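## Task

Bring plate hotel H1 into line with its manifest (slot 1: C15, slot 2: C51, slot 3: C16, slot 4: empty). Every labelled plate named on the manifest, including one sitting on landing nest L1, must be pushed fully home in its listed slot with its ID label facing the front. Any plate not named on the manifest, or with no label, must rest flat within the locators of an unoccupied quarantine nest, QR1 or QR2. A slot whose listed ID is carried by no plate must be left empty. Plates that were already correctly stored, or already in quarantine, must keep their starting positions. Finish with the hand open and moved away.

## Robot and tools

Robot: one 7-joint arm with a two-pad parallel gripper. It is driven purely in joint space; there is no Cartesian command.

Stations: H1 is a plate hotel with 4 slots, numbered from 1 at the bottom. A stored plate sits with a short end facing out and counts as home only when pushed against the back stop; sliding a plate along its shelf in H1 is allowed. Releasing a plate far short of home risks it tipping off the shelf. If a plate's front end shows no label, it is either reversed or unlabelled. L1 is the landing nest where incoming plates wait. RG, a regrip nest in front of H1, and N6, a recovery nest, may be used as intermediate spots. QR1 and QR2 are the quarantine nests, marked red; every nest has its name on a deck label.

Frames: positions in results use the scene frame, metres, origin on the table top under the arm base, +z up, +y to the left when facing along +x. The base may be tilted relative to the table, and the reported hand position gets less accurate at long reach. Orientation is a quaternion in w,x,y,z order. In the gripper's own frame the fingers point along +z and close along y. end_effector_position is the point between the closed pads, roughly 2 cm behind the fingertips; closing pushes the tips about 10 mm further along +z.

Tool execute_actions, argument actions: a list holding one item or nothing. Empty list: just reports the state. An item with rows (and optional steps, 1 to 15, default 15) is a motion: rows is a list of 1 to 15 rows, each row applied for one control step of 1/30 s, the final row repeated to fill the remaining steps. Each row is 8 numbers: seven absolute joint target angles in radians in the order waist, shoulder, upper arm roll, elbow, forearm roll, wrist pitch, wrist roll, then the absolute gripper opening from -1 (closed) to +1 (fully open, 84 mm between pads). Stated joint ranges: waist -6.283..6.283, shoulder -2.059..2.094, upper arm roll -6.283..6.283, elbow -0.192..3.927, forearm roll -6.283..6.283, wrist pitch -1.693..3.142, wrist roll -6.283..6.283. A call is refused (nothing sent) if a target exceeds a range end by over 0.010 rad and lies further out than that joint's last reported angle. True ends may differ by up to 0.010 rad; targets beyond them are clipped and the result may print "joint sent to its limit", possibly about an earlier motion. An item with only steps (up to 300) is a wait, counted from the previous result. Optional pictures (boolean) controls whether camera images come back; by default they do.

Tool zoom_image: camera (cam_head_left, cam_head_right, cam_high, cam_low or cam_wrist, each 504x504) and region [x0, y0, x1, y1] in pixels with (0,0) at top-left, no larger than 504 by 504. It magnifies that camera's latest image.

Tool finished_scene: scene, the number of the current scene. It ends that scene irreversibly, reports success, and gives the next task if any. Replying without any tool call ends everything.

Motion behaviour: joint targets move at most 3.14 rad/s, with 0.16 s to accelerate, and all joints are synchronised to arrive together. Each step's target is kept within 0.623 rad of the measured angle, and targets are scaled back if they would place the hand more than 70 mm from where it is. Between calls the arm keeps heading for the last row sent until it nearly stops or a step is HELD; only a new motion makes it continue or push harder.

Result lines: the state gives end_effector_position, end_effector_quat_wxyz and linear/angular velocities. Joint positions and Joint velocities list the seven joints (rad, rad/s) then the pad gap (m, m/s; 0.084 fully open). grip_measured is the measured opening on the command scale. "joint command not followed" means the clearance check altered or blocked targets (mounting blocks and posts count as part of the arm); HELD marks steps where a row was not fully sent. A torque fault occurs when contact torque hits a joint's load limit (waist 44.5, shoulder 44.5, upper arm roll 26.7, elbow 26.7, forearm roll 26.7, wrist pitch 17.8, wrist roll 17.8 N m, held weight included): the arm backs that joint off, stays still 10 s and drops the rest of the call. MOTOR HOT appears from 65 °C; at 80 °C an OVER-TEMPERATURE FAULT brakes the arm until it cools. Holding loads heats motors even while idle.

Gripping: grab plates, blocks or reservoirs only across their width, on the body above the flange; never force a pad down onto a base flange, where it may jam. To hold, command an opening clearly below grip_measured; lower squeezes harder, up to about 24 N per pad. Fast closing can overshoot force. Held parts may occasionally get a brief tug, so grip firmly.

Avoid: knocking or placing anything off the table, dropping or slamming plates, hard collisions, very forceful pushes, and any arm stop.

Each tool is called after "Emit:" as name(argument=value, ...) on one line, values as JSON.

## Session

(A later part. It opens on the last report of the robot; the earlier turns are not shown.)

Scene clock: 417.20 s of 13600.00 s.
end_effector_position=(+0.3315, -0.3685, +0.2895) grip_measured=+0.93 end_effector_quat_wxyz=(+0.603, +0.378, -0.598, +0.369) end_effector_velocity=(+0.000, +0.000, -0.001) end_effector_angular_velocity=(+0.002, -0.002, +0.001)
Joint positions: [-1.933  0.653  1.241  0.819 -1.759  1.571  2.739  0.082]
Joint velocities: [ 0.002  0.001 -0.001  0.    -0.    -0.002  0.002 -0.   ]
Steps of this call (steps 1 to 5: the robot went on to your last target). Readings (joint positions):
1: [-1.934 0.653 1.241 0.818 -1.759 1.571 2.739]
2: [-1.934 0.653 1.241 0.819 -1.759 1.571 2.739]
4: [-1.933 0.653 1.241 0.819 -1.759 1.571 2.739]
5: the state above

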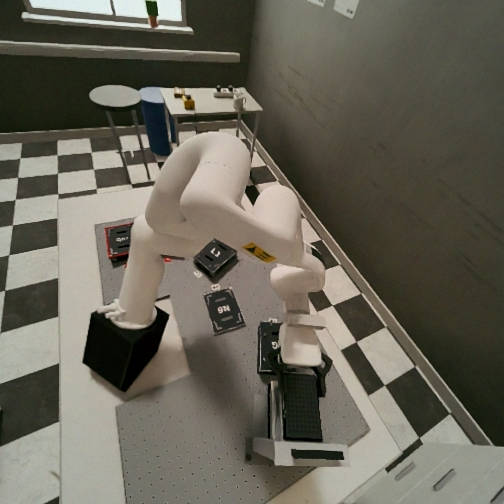

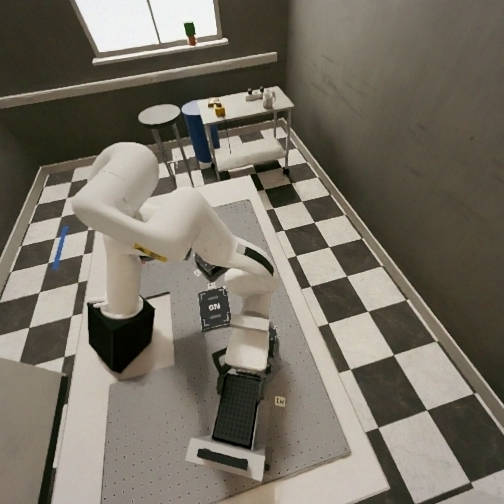

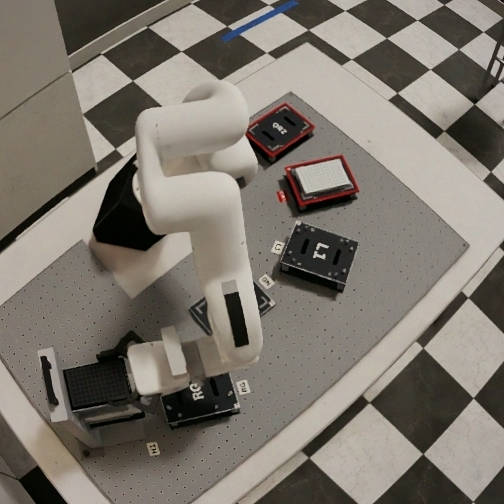

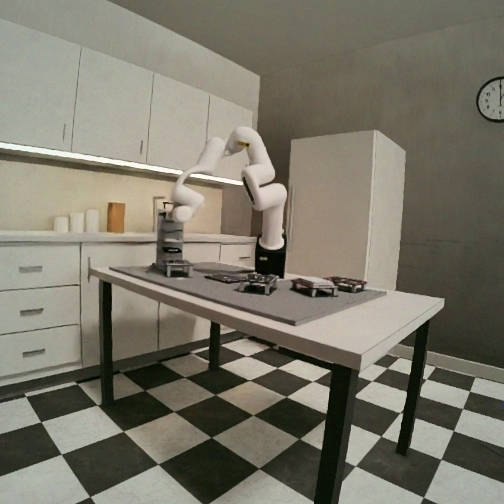

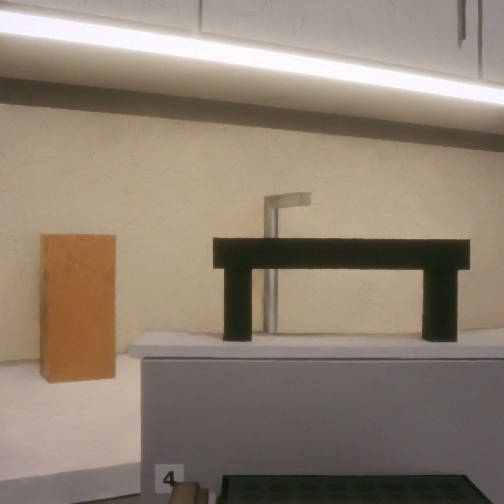

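Emit:
execute_actions(actions=[{"rows":[[-1.9341,0.653,1.2409,0.8168,-1.7595,1.5708,2.7402,-1],[-1.9341,0.653,1.2409,0.8168,-1.7595,1.5708,2.7402,-1],[-1.9321,0.6533,1.2392,0.8172,-1.7595,1.5708,2.741,-1],[-1.9301,0.6536,1.2376,0.8176,-1.7594,1.5708,2.7419,-1],[-1.9281,0.6539,1.2359,0.818,-1.7594,1.5708,2.7427,-1],[-1.9281,0.6539,1.2359,0.818,-1.7594,1.5708,2.7427,-1],[-1.9281,0.6539,1.2359,0.818,-1.7594,1.5708,2.7427,-1],[-1.9281,0.6539,1.2359,0.818,-1.7594,1.5708,2.7427,-1],[-1.9281,0.6539,1.2359,0.818,-1.7594,1.5708,2.7427,0],[-1.9281,0.6539,1.2359,0.818,-1.7594,1.5708,2.7427,0.7],[-1.9281,0.6539,1.2359,0.818,-1.7594,1.5708,2.7427,0.9],[-1.9281,0.6539,1.2359,0.818,-1.7594,1.5708,2.7427,1]],"steps":15}], pictures=false)

Emit:
execute_actions(actions=[{"steps":6}])

Emit:
zoom_image(camera="cam_wrist", region=[130, 444, 270, 504])

Emit:
zoom_image(camera="cam_wrist", region=[364, 444, 504, 504])

Scene clock: 444.87 s of 13600.00 s.
end_effector_position=(+0.3309, -0.3683, +0.2882) grip_measured=+0.96 end_effector_quat_wxyz=(+0.603, +0.378, -0.598, +0.369) end_effector_velocity=(-0.006, +0.000, -0.011) end_effector_angular_velocity=(+0.033, -0.007, -0.011)
Joint positions: [-1.928  0.654  1.236  0.818 -1.759  1.571  2.743  0.082]
Joint velocities: [-0.     0.012 -0.009 -0.003  0.007 -0.024 -0.002  0.026]
Steps of this call (steps 1 to 15: the robot went on to your last target; steps 16 to 90: nothing new was sent; then 24.17 s passed at rest; steps 91 to 105: all 15 steps of this action). Readings (joint positions):
91: [-1.933 0.653 1.240 0.818 -1.759 1.571 2.739]
92: [-1.933 0.653 1.240 0.818 -1.759 1.571 2.740]
94: [-1.933 0.653 1.240 0.818 -1.760 1.571 2.740]
98: [-1.930 0.654 1.237 0.818 -1.759 1.571 2.742]
105: the state above

Scene clock: 445.07 s of 13600.00 s.
end_effector_position=(+0.3308, -0.3680, +0.2874) grip_measured=+1.00 end_effector_quat_wxyz=(+0.603, +0.379, -0.598, +0.369) end_effector_velocity=(+0.002, -0.002, +0.004) end_effector_angular_velocity=(-0.010, -0.004, +0.002)
Joint positions: [-1.928  0.654  1.236  0.817 -1.759  1.57   2.743  0.084]
Joint velocities: [-0.001 -0.003  0.001  0.005 -0.003  0.003  0.001  0.001]
Steps of this call (steps 1 to 6: the robot went on to your last target). Readings (joint positions):
1: [-1.928 0.654 1.236 0.818 -1.759 1.570 2.743]
2: [-1.928 0.655 1.236 0.817 -1.759 1.570 2.743]
4: [-1.928 0.655 1.236 0.817 -1.759 1.570 2.743]
6: the state above

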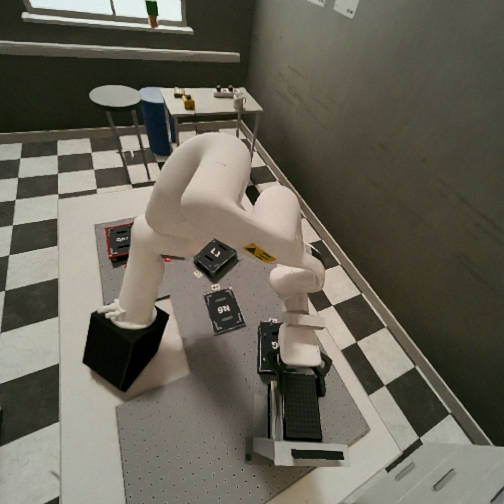

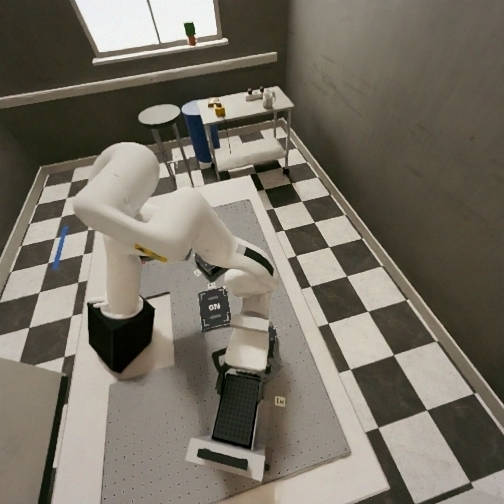

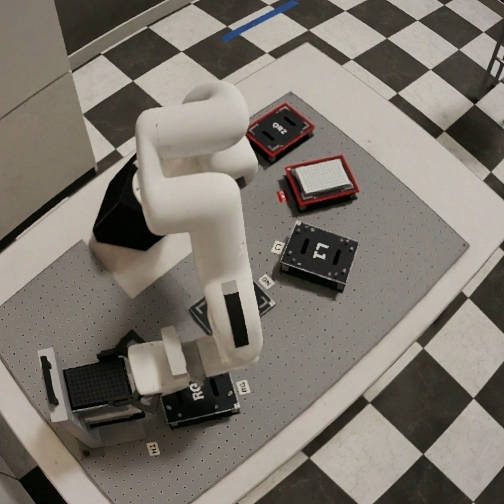

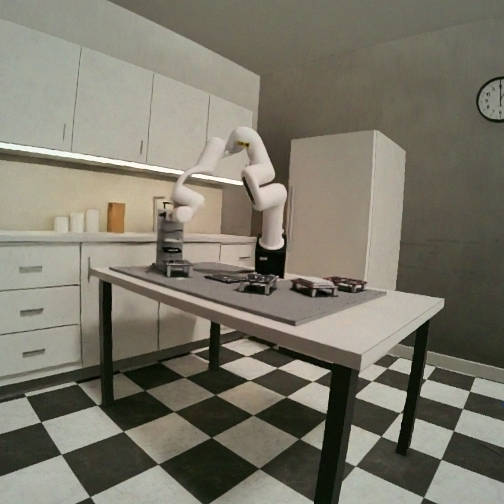

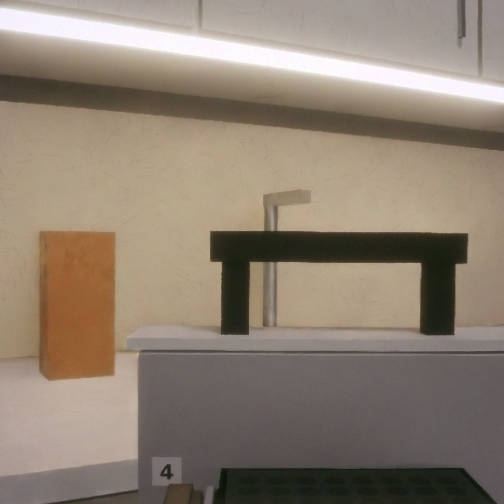

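Region (130, 444, 270, 504) of cam_wrist's 504x504 image, scaled by 3.600, with more detail than that image has; it fills the top 216 rows of this view, and the rest is white.

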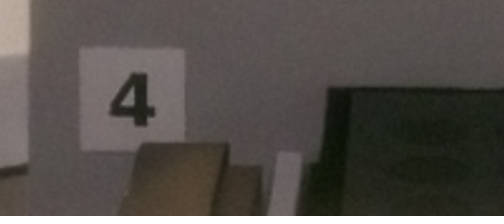

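Region (364, 444, 504, 504) of cam_wrist's 504x504 image, scaled by 3.600, with more detail than that image has; it fills the top 216 rows of this view, and the rest is white.

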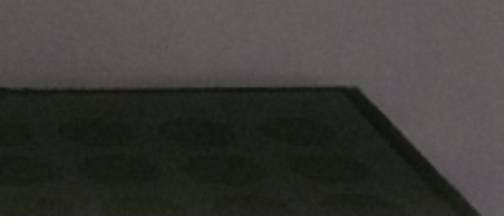

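Emit:
execute_actions(actions=[{"rows":[[-1.9356,0.6529,1.2422,0.8165,-1.7595,1.5708,2.7395,1],[-1.945,0.6516,1.2502,0.8147,-1.7597,1.5708,2.7355,1],[-1.9545,0.6504,1.2581,0.8129,-1.7599,1.5708,2.7315,1],[-1.964,0.6491,1.2661,0.811,-1.7601,1.5708,2.7275,1],[-1.9733,0.6479,1.274,0.8092,-1.7603,1.5708,2.7235,1],[-1.9752,0.6444,1.2791,0.8085,-1.7557,1.5708,2.7222,1],[-1.9704,0.6323,1.2872,0.8058,-1.7384,1.5708,2.7243,1],[-1.963,0.614,1.299,0.8022,-1.7125,1.5708,2.727,1],[-1.9533,0.5913,1.3135,0.7985,-1.6802,1.5708,2.7299,1],[-1.9434,0.5685,1.3275,0.7958,-1.6478,1.5708,2.732,1],[-1.9332,0.5457,1.3411,0.794,-1.6155,1.5708,2.7334,1],[-1.9226,0.5228,1.3542,0.7932,-1.5832,1.5708,2.734,1],[-1.9154,0.5075,1.3627,0.7932,-1.5616,1.57,2.734,1],[-1.912,0.5001,1.3679,0.7873,-1.5578,1.5685,2.7412,1],[-1.878,0.5043,1.3381,0.7925,-1.558,1.568,2.7527,1]],"steps":15}], pictures=false)

Emit:
execute_actions(actions=[{"rows":[[-1.828,0.5111,1.2946,0.8007,-1.558,1.568,2.7695,1],[-1.7636,0.5216,1.2387,0.8124,-1.5582,1.568,2.7913,1],[-1.7017,0.5336,1.1854,0.8249,-1.5583,1.5683,2.8124,1],[-1.6421,0.5471,1.1346,0.8384,-1.5585,1.5684,2.8327,1],[-1.5851,0.5621,1.0863,0.8527,-1.5586,1.5685,2.8523,1],[-1.5304,0.5785,1.0405,0.8678,-1.5588,1.5687,2.8712,1],[-1.4783,0.5965,0.9972,0.8838,-1.559,1.5688,2.8894,1],[-1.4285,0.6159,0.9564,0.9007,-1.5592,1.5689,2.9069,1],[-1.3928,0.6315,0.9275,0.914,-1.5593,1.569,2.9195,1],[-1.3653,0.6445,0.9053,0.9249,-1.5594,1.5691,2.9293,1],[-1.3507,0.6518,0.8937,0.931,-1.5595,1.5691,2.9345,1]],"steps":15}], pictures=false)

Emit:
execute_actions(actions=[{"steps":14}])

Emit:
zoom_image(camera="cam_wrist", region=[150, 384, 270, 504])

Emit:
zoom_image(camera="cam_wrist", region=[384, 384, 504, 504])

Scene clock: 479.23 s of 13600.00 s.
end_effector_position=(+0.3534, -0.3262, +0.2975) grip_measured=+1.00 end_effector_quat_wxyz=(+0.602, +0.379, -0.597, +0.370) end_effector_velocity=(+0.135, +0.228, -0.020) end_effector_angular_velocity=(-0.001, -0.006, +0.128)
Joint positions: [-1.931  0.546  1.341  0.795 -1.618  1.57   2.733  0.084]
Joint velocities: [ 0.295 -0.52   0.32  -0.053  0.67  -0.017  0.087  0.   ]
Steps of this call (steps 1 to 15: the robot went on to your last target; steps 16 to 90: nothing new was sent; then 30.67 s passed at rest; steps 91 to 105: all 15 steps of this action). Readings (joint positions):
91: [-1.928 0.654 1.236 0.818 -1.759 1.571 2.743]
92: [-1.930 0.654 1.237 0.818 -1.759 1.571 2.742]
94: [-1.938 0.653 1.245 0.816 -1.760 1.571 2.738]
98: [-1.964 0.645 1.268 0.811 -1.754 1.571 2.728]
105: the state above

Scene clock: 479.73 s of 13600.00 s.
end_effector_position=(+0.3609, -0.3063, +0.1964) grip_measured=+1.00 end_effector_quat_wxyz=(+0.601, +0.382, -0.597, +0.370) end_effector_velocity=(-0.003, +0.005, -0.098) end_effector_angular_velocity=(-0.013, +0.020, +0.016)
Joint positions: [-1.382  0.641  0.922  0.918 -1.559  1.568  2.922  0.084]
Joint velocities: [ 0.456  0.176 -0.364  0.149  0.001  0.001  0.162  0.   ]
Steps of this call (steps 1 to 15: all 15 steps of this action). Readings (joint positions):
1: [-1.919 0.531 1.348 0.794 -1.598 1.570 2.737]
2: [-1.901 0.522 1.345 0.795 -1.585 1.569 2.743]
4: [-1.845 0.517 1.305 0.801 -1.570 1.568 2.763]
8: [-1.667 0.548 1.153 0.836 -1.561 1.569 2.825]
15: the state above

Scene clock: 480.20 s of 13600.00 s.
end_effector_position=(+0.3609, -0.3076, +0.1915) grip_measured=+1.00 end_effector_quat_wxyz=(+0.602, +0.380, -0.596, +0.372) end_effector_velocity=(+0.000, +0.001, -0.002) end_effector_angular_velocity=(+0.002, +0.002, +0.001)
Joint positions: [-1.351  0.651  0.894  0.931 -1.56   1.569  2.934  0.084]
Joint velocities: [ 0.004  0.002 -0.002  0.    -0.    -0.001  0.001  0.   ]
Steps of this call (steps 1 to 14: the robot went on to your last target). Readings (joint positions):
1: [-1.370 0.645 0.912 0.922 -1.559 1.569 2.927]
2: [-1.363 0.648 0.906 0.925 -1.559 1.569 2.929]
4: [-1.357 0.650 0.899 0.929 -1.560 1.569 2.932]
8: [-1.353 0.651 0.895 0.931 -1.560 1.569 2.934]
14: the state above

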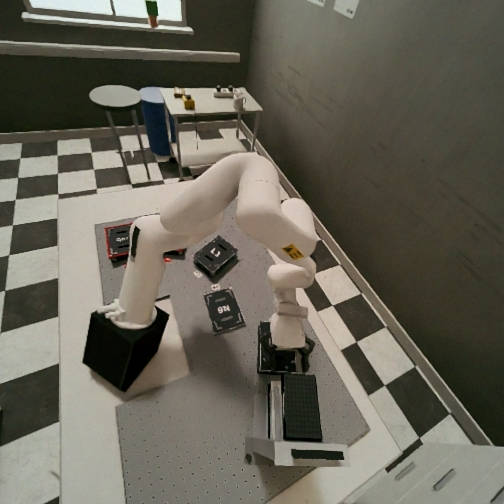

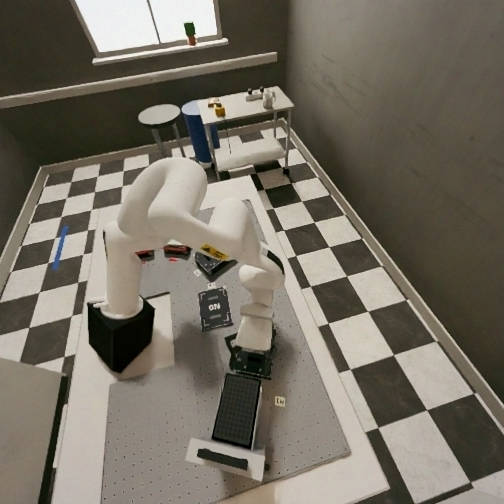

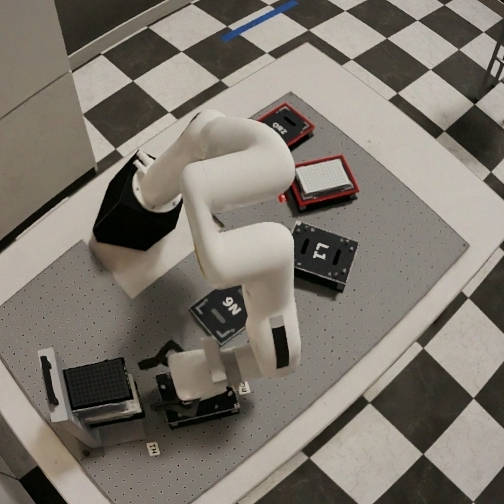

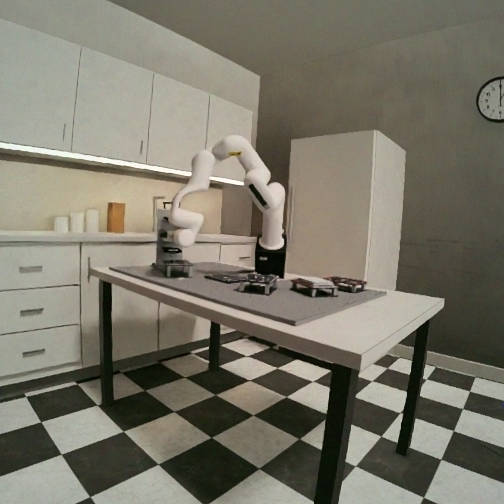

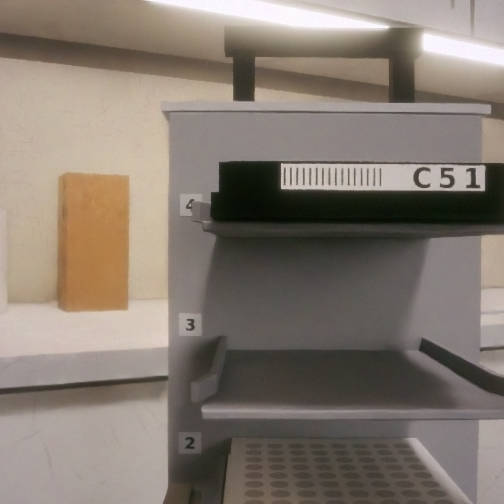

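Region (150, 384, 270, 504) of cam_wrist's 504x504 image, scaled by 4.200, with more detail than that image has.

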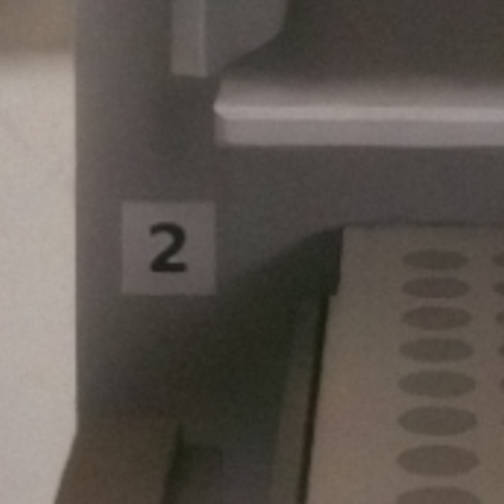

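Region (384, 384, 504, 504) of cam_wrist's 504x504 image, scaled by 4.200, with more detail than that image has.

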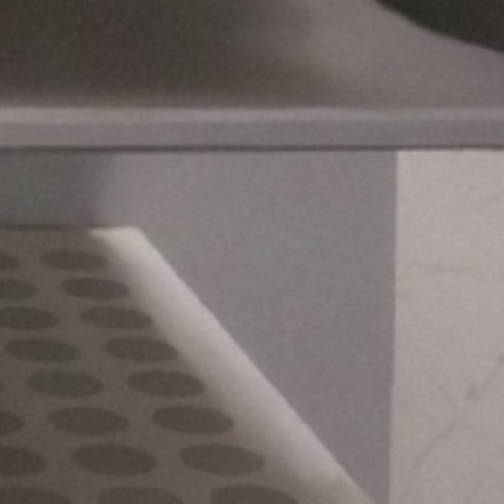

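Emit:
execute_actions(actions=[{"rows":[[-1.353,0.6555,0.893,0.9325,-1.564,1.5691,2.934,1],[-1.3631,0.6629,0.8943,0.9324,-1.5758,1.5691,2.9341,1],[-1.3784,0.6745,0.8958,0.9325,-1.5941,1.5691,2.9341,1],[-1.395,0.6874,0.8969,0.933,-1.6144,1.5691,2.9337,1],[-1.4112,0.7003,0.8976,0.9339,-1.6347,1.5691,2.933,1],[-1.4268,0.7134,0.8977,0.9352,-1.6551,1.5691,2.932,1],[-1.4421,0.7265,0.8973,0.9369,-1.6754,1.5691,2.9307,1],[-1.4568,0.7396,0.8964,0.939,-1.6957,1.5691,2.929,1],[-1.4711,0.7529,0.895,0.9415,-1.7161,1.5691,2.9271,1],[-1.4836,0.7649,0.8932,0.9441,-1.7343,1.5691,2.925,1],[-1.493,0.7742,0.8916,0.9464,-1.7486,1.5691,2.9233,1],[-1.4996,0.7809,0.8903,0.9481,-1.7587,1.5691,2.922,1],[-1.5022,0.7836,0.8897,0.9488,-1.7628,1.5691,2.9214,1]],"steps":15}], pictures=false)

Emit:
execute_actions(actions=[{"steps":16}])

Emit:
zoom_image(camera="cam_wrist", region=[130, 310, 250, 400])

Emit:
zoom_image(camera="cam_wrist", region=[384, 310, 504, 400])

Emit:
zoom_image(camera="cam_wrist", region=[130, 444, 270, 504])

Scene clock: 504.33 s of 13600.00 s.
end_effector_position=(+0.3321, -0.3648, +0.1914) grip_measured=+1.00 end_effector_quat_wxyz=(+0.603, +0.379, -0.596, +0.371) end_effector_velocity=(-0.053, -0.089, +0.003) end_effector_angular_velocity=(-0.011, +0.009, -0.019)
Joint positions: [-1.489  0.77   0.889  0.946 -1.741  1.569  2.924  0.084]
Joint velocities: [-0.194  0.181 -0.037  0.037 -0.271  0.002 -0.029 -0.   ]
Steps of this call (steps 1 to 30: the robot went on to your last target; steps 31 to 90: nothing new was sent; then 20.63 s passed at rest; steps 91 to 105: all 15 steps of this action). Readings (joint positions):
91: [-1.351 0.652 0.894 0.931 -1.560 1.569 2.934]
92: [-1.351 0.653 0.894 0.931 -1.561 1.569 2.934]
94: [-1.358 0.659 0.896 0.932 -1.571 1.569 2.934]
98: [-1.402 0.694 0.897 0.934 -1.625 1.569 2.933]
105: the state above

Scene clock: 504.87 s of 13600.00 s.
end_effector_position=(+0.3308, -0.3700, +0.1906) grip_measured=+1.00 end_effector_quat_wxyz=(+0.601, +0.381, -0.596, +0.372) end_effector_velocity=(-0.001, -0.001, +0.000) end_effector_angular_velocity=(-0.001, +0.000, -0.001)
Joint positions: [-1.502  0.783  0.89   0.949 -1.763  1.569  2.921  0.084]
Joint velocities: [-0.001  0.001 -0.001  0.    -0.001  0.001  0.    -0.   ]
Steps of this call (steps 1 to 16: the robot went on to your last target). Readings (joint positions):
1: [-1.494 0.775 0.888 0.947 -1.748 1.569 2.923]
2: [-1.498 0.778 0.888 0.948 -1.753 1.569 2.922]
4: [-1.500 0.781 0.890 0.948 -1.759 1.569 2.922]
8: [-1.501 0.783 0.891 0.949 -1.762 1.569 2.921]
16: the state above

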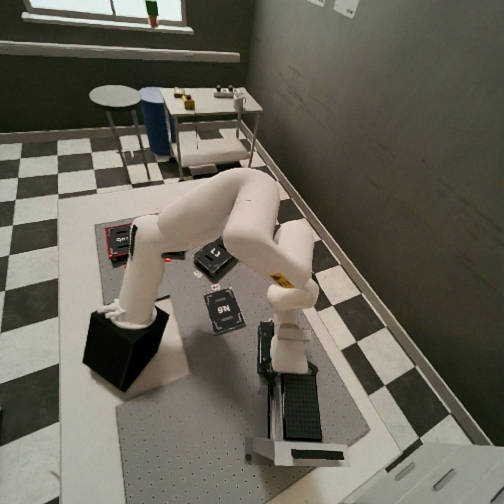

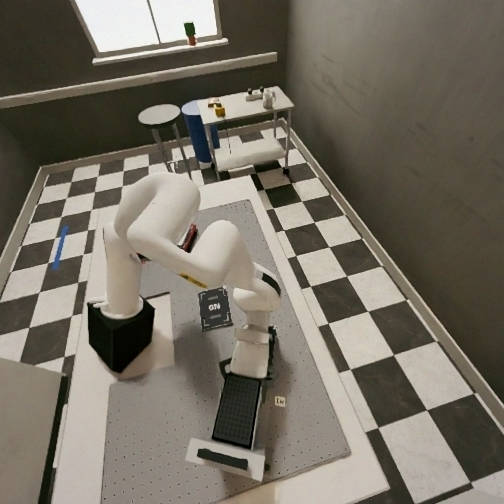

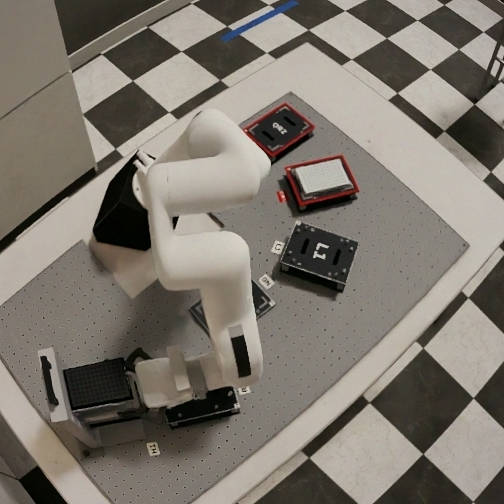

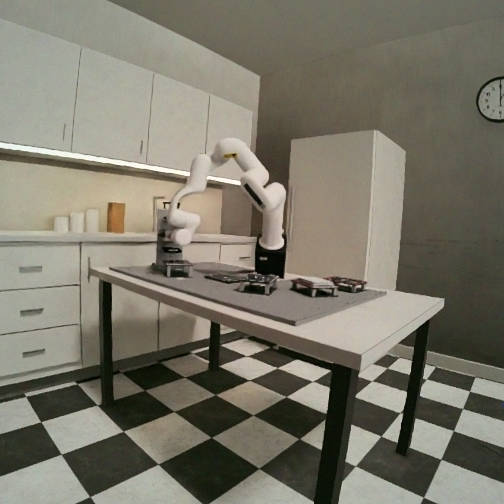

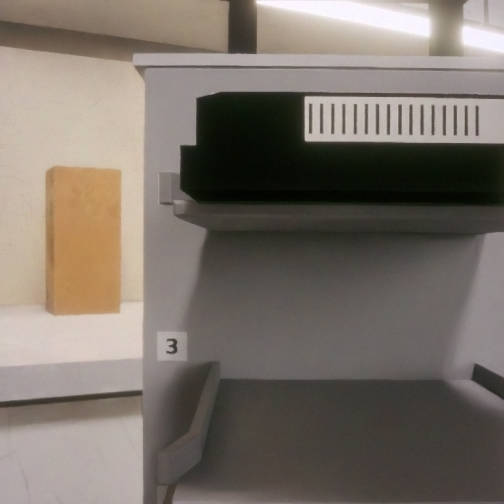

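Region (130, 310, 250, 400) of cam_wrist's 504x504 image, scaled by 4.200, with more detail than that image has; it fills the top 378 rows of this view, and the rest is white.

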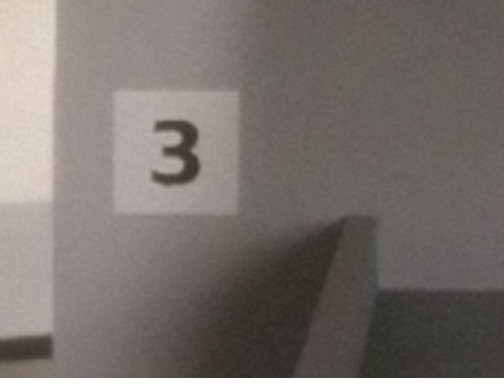

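Region (384, 310, 504, 400) of cam_wrist's 504x504 image, scaled by 4.200, with more detail than that image has; it fills the top 378 rows of this view, and the rest is white.

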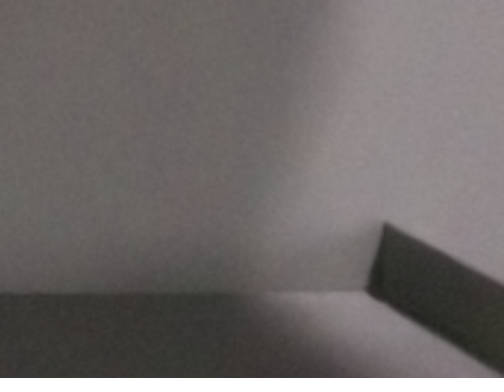

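Region (130, 444, 270, 504) of cam_wrist's 504x504 image, scaled by 3.600, with more detail than that image has; it fills the top 216 rows of this view, and the rest is white.

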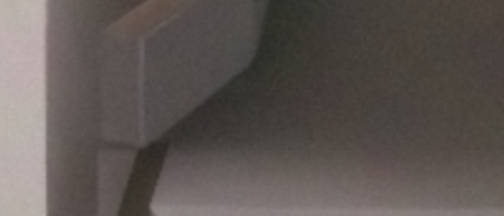

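Emit:
execute_actions(actions=[{"rows":[[-1.503,0.7831,0.89,0.9469,-1.7629,1.5691,2.9226,1],[-1.503,0.7831,0.89,0.9469,-1.7629,1.5691,2.9226,1],[-1.4984,0.7855,0.8866,0.9491,-1.7627,1.5691,2.9244,1],[-1.4938,0.7879,0.8831,0.9513,-1.7626,1.5691,2.9262,1],[-1.4892,0.7903,0.8797,0.9535,-1.7624,1.5691,2.928,1],[-1.4846,0.7926,0.8763,0.9557,-1.7623,1.5691,2.9298,1],[-1.48,0.795,0.8729,0.9579,-1.7621,1.5691,2.9316,1],[-1.4754,0.7974,0.8694,0.9601,-1.762,1.5691,2.9334,1],[-1.4725,0.7989,0.8673,0.9615,-1.7619,1.5691,2.9345,1],[-1.4708,0.7998,0.866,0.9623,-1.7618,1.5691,2.9352,1]],"steps":15}], pictures=false)

Emit:
execute_actions(actions=[{"steps":6}])

Emit:
zoom_image(camera="cam_wrist", region=[130, 444, 270, 504])

Emit:
zoom_image(camera="cam_wrist", region=[364, 444, 504, 504])

Scene clock: 520.03 s of 13600.00 s.
end_effector_position=(+0.3299, -0.3697, +0.1820) grip_measured=+1.00 end_effector_quat_wxyz=(+0.601, +0.381, -0.596, +0.371) end_effector_velocity=(-0.000, -0.002, -0.003) end_effector_angular_velocity=(-0.005, -0.003, -0.002)
Joint positions: [-1.472  0.799  0.867  0.961 -1.762  1.569  2.935  0.084]
Joint velocities: [ 0.016  0.007 -0.016  0.011  0.001 -0.     0.008 -0.   ]
Steps of this call (steps 1 to 15: the robot went on to your last target; steps 16 to 90: nothing new was sent; then 11.67 s passed at rest; steps 91 to 105: all 15 steps of this action). Readings (joint positions):
91: [-1.502 0.784 0.890 0.949 -1.763 1.569 2.921]
92: [-1.502 0.783 0.890 0.948 -1.763 1.569 2.922]
94: [-1.502 0.784 0.889 0.948 -1.763 1.569 2.923]
98: [-1.490 0.790 0.880 0.953 -1.762 1.569 2.928]
105: the state above

Scene clock: 520.23 s of 13600.00 s.
end_effector_position=(+0.3298, -0.3698, +0.1819) grip_measured=+1.00 end_effector_quat_wxyz=(+0.602, +0.381, -0.596, +0.371) end_effector_velocity=(-0.000, -0.000, -0.000) end_effector_angular_velocity=(-0.001, +0.000, -0.001)
Joint positions: [-1.471  0.8    0.866  0.962 -1.762  1.569  2.935  0.084]
Joint velocities: [ 0.001  0.    -0.002  0.001  0.001  0.     0.001  0.   ]
Steps of this call (steps 1 to 6: the robot went on to your last target). Readings (joint positions):
1: [-1.472 0.799 0.867 0.962 -1.762 1.569 2.935]
2: [-1.471 0.799 0.866 0.962 -1.762 1.569 2.935]
4: [-1.471 0.800 0.866 0.962 -1.762 1.569 2.935]
6: the state above

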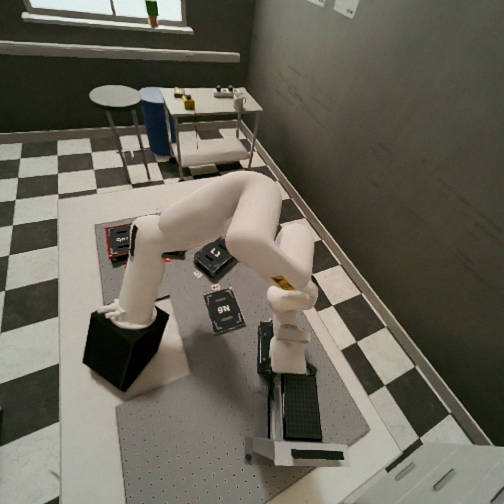

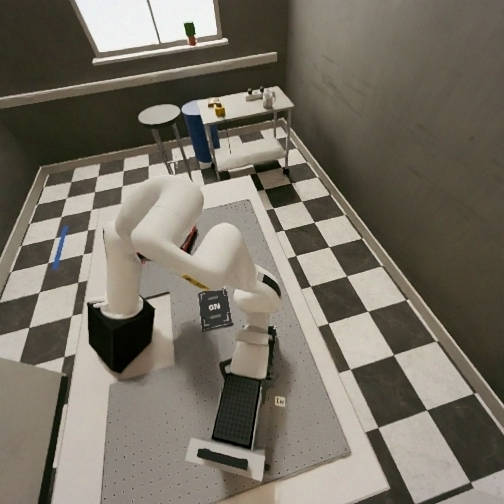

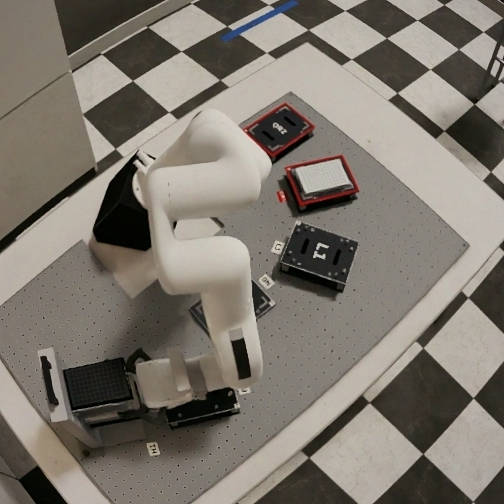

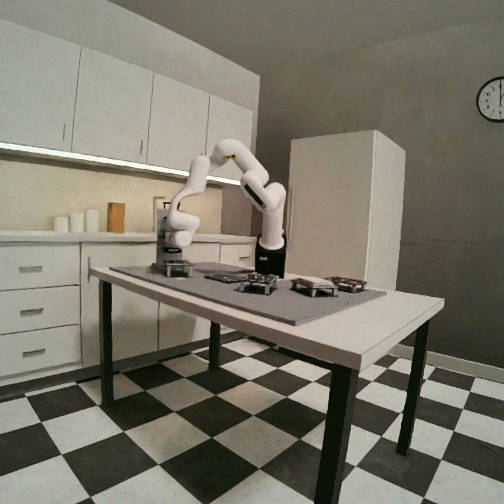

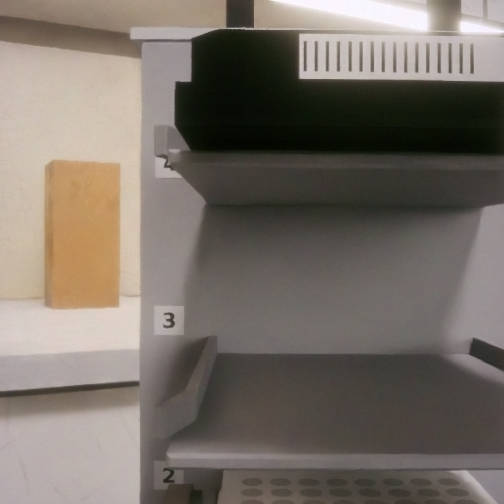

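Region (130, 444, 270, 504) of cam_wrist's 504x504 image, scaled by 3.600, with more detail than that image has; it fills the top 216 rows of this view, and the rest is white.

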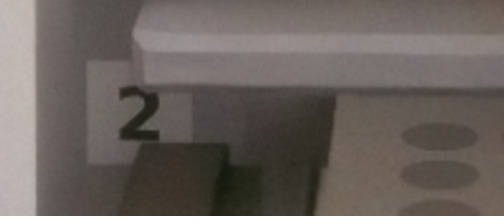

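Region (364, 444, 504, 504) of cam_wrist's 504x504 image, scaled by 3.600, with more detail than that image has; it fills the top 216 rows of this view, and the rest is white.

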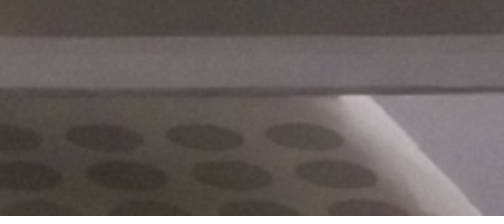

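Emit:
execute_actions(actions=[{"rows":[[-1.4712,0.7996,0.8665,0.9634,-1.7617,1.5691,2.9338,1],[-1.4712,0.7996,0.8665,0.9634,-1.7617,1.5691,2.9338,1],[-1.4712,0.7996,0.8665,0.9634,-1.7617,1.5691,2.9338,1],[-1.4712,0.7996,0.8665,0.9634,-1.7617,1.5691,2.9338,0.97],[-1.4712,0.7996,0.8665,0.9634,-1.7617,1.5691,2.9338,0.95],[-1.4712,0.7996,0.8665,0.9634,-1.7617,1.5691,2.9338,0.93],[-1.4712,0.7996,0.8665,0.9634,-1.7617,1.5691,2.9338,0.9],[-1.4712,0.7996,0.8665,0.9634,-1.7617,1.5691,2.9338,0.85],[-1.4712,0.7996,0.8665,0.9634,-1.7617,1.5691,2.9338,0.7],[-1.4712,0.7996,0.8665,0.9634,-1.7617,1.5691,2.9338,0.4],[-1.4712,0.7996,0.8665,0.9634,-1.7617,1.5691,2.9338,0],[-1.4712,0.7996,0.8665,0.9634,-1.7617,1.5691,2.9338,-0.5],[-1.4712,0.7996,0.8665,0.9634,-1.7617,1.5691,2.9338,-1]],"steps":15}])

Emit:
zoom_image(camera="cam_wrist", region=[130, 444, 270, 504])

Emit:
zoom_image(camera="cam_wrist", region=[364, 444, 504, 504])

Scene clock: 532.07 s of 13600.00 s.
end_effector_position=(+0.3303, -0.3700, +0.1821) grip_measured=+0.93 end_effector_quat_wxyz=(+0.601, +0.381, -0.596, +0.371) end_effector_velocity=(+0.000, -0.000, +0.000) end_effector_angular_velocity=(+0.000, -0.000, -0.001)
Joint positions: [-1.471  0.8    0.867  0.963 -1.762  1.569  2.934  0.082]
Joint velocities: [-0.    -0.    -0.     0.001  0.001 -0.001 -0.001 -0.   ]
Steps of this call (steps 1 to 15: the robot went on to your last target; steps 16 to 90: nothing new was sent; then 8.33 s passed at rest; steps 91 to 105: all 15 steps of this action). Readings (joint positions):
91: [-1.471 0.800 0.866 0.962 -1.762 1.569 2.935]
92: [-1.471 0.800 0.866 0.962 -1.762 1.569 2.935]
94: [-1.471 0.800 0.866 0.963 -1.762 1.569 2.934]
98: [-1.471 0.800 0.866 0.963 -1.762 1.569 2.934]
105: the state above

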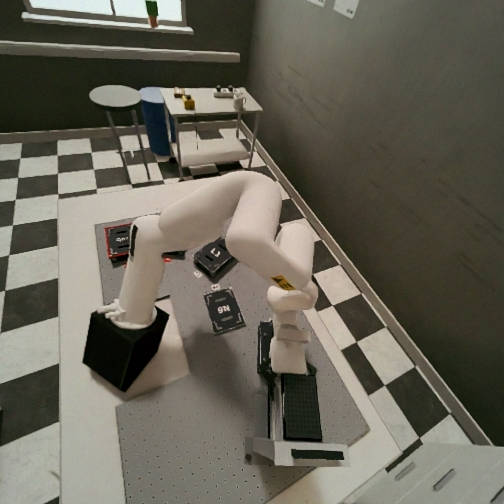

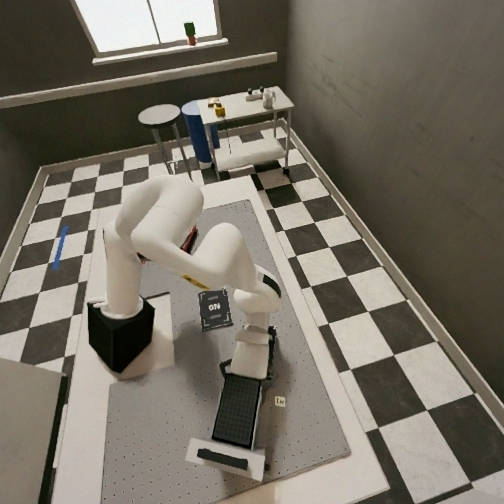

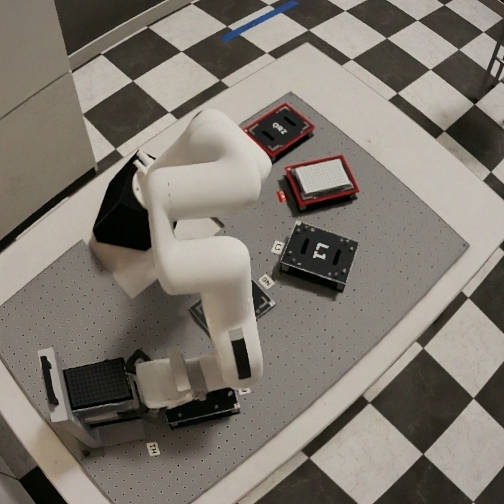

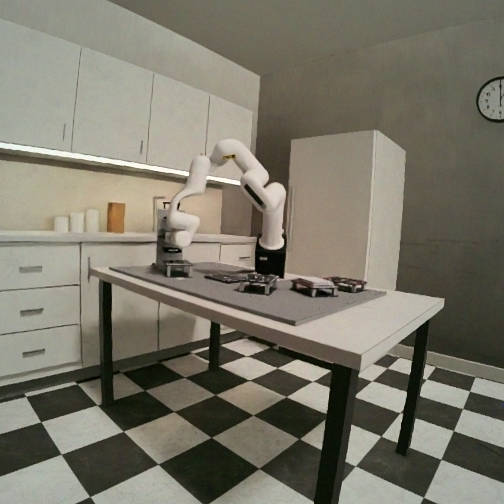

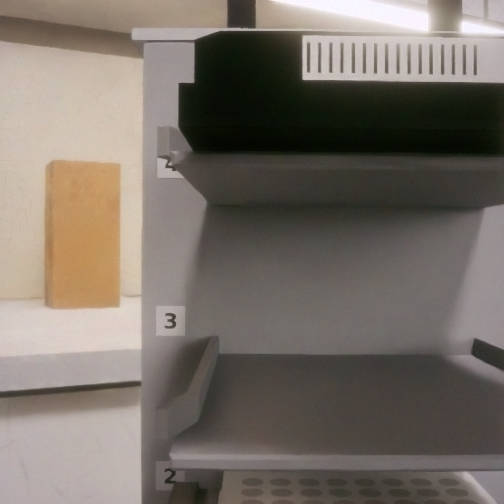

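Region (130, 444, 270, 504) of cam_wrist's 504x504 image, scaled by 3.600, with more detail than that image has; it fills the top 216 rows of this view, and the rest is white.

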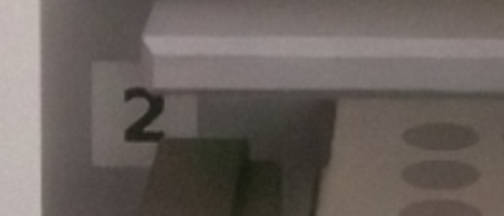

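Region (364, 444, 504, 504) of cam_wrist's 504x504 image, scaled by 3.600, with more detail than that image has; it fills the top 216 rows of this view, and the rest is white.

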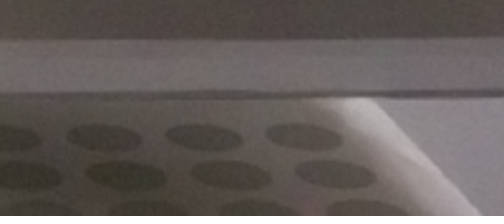

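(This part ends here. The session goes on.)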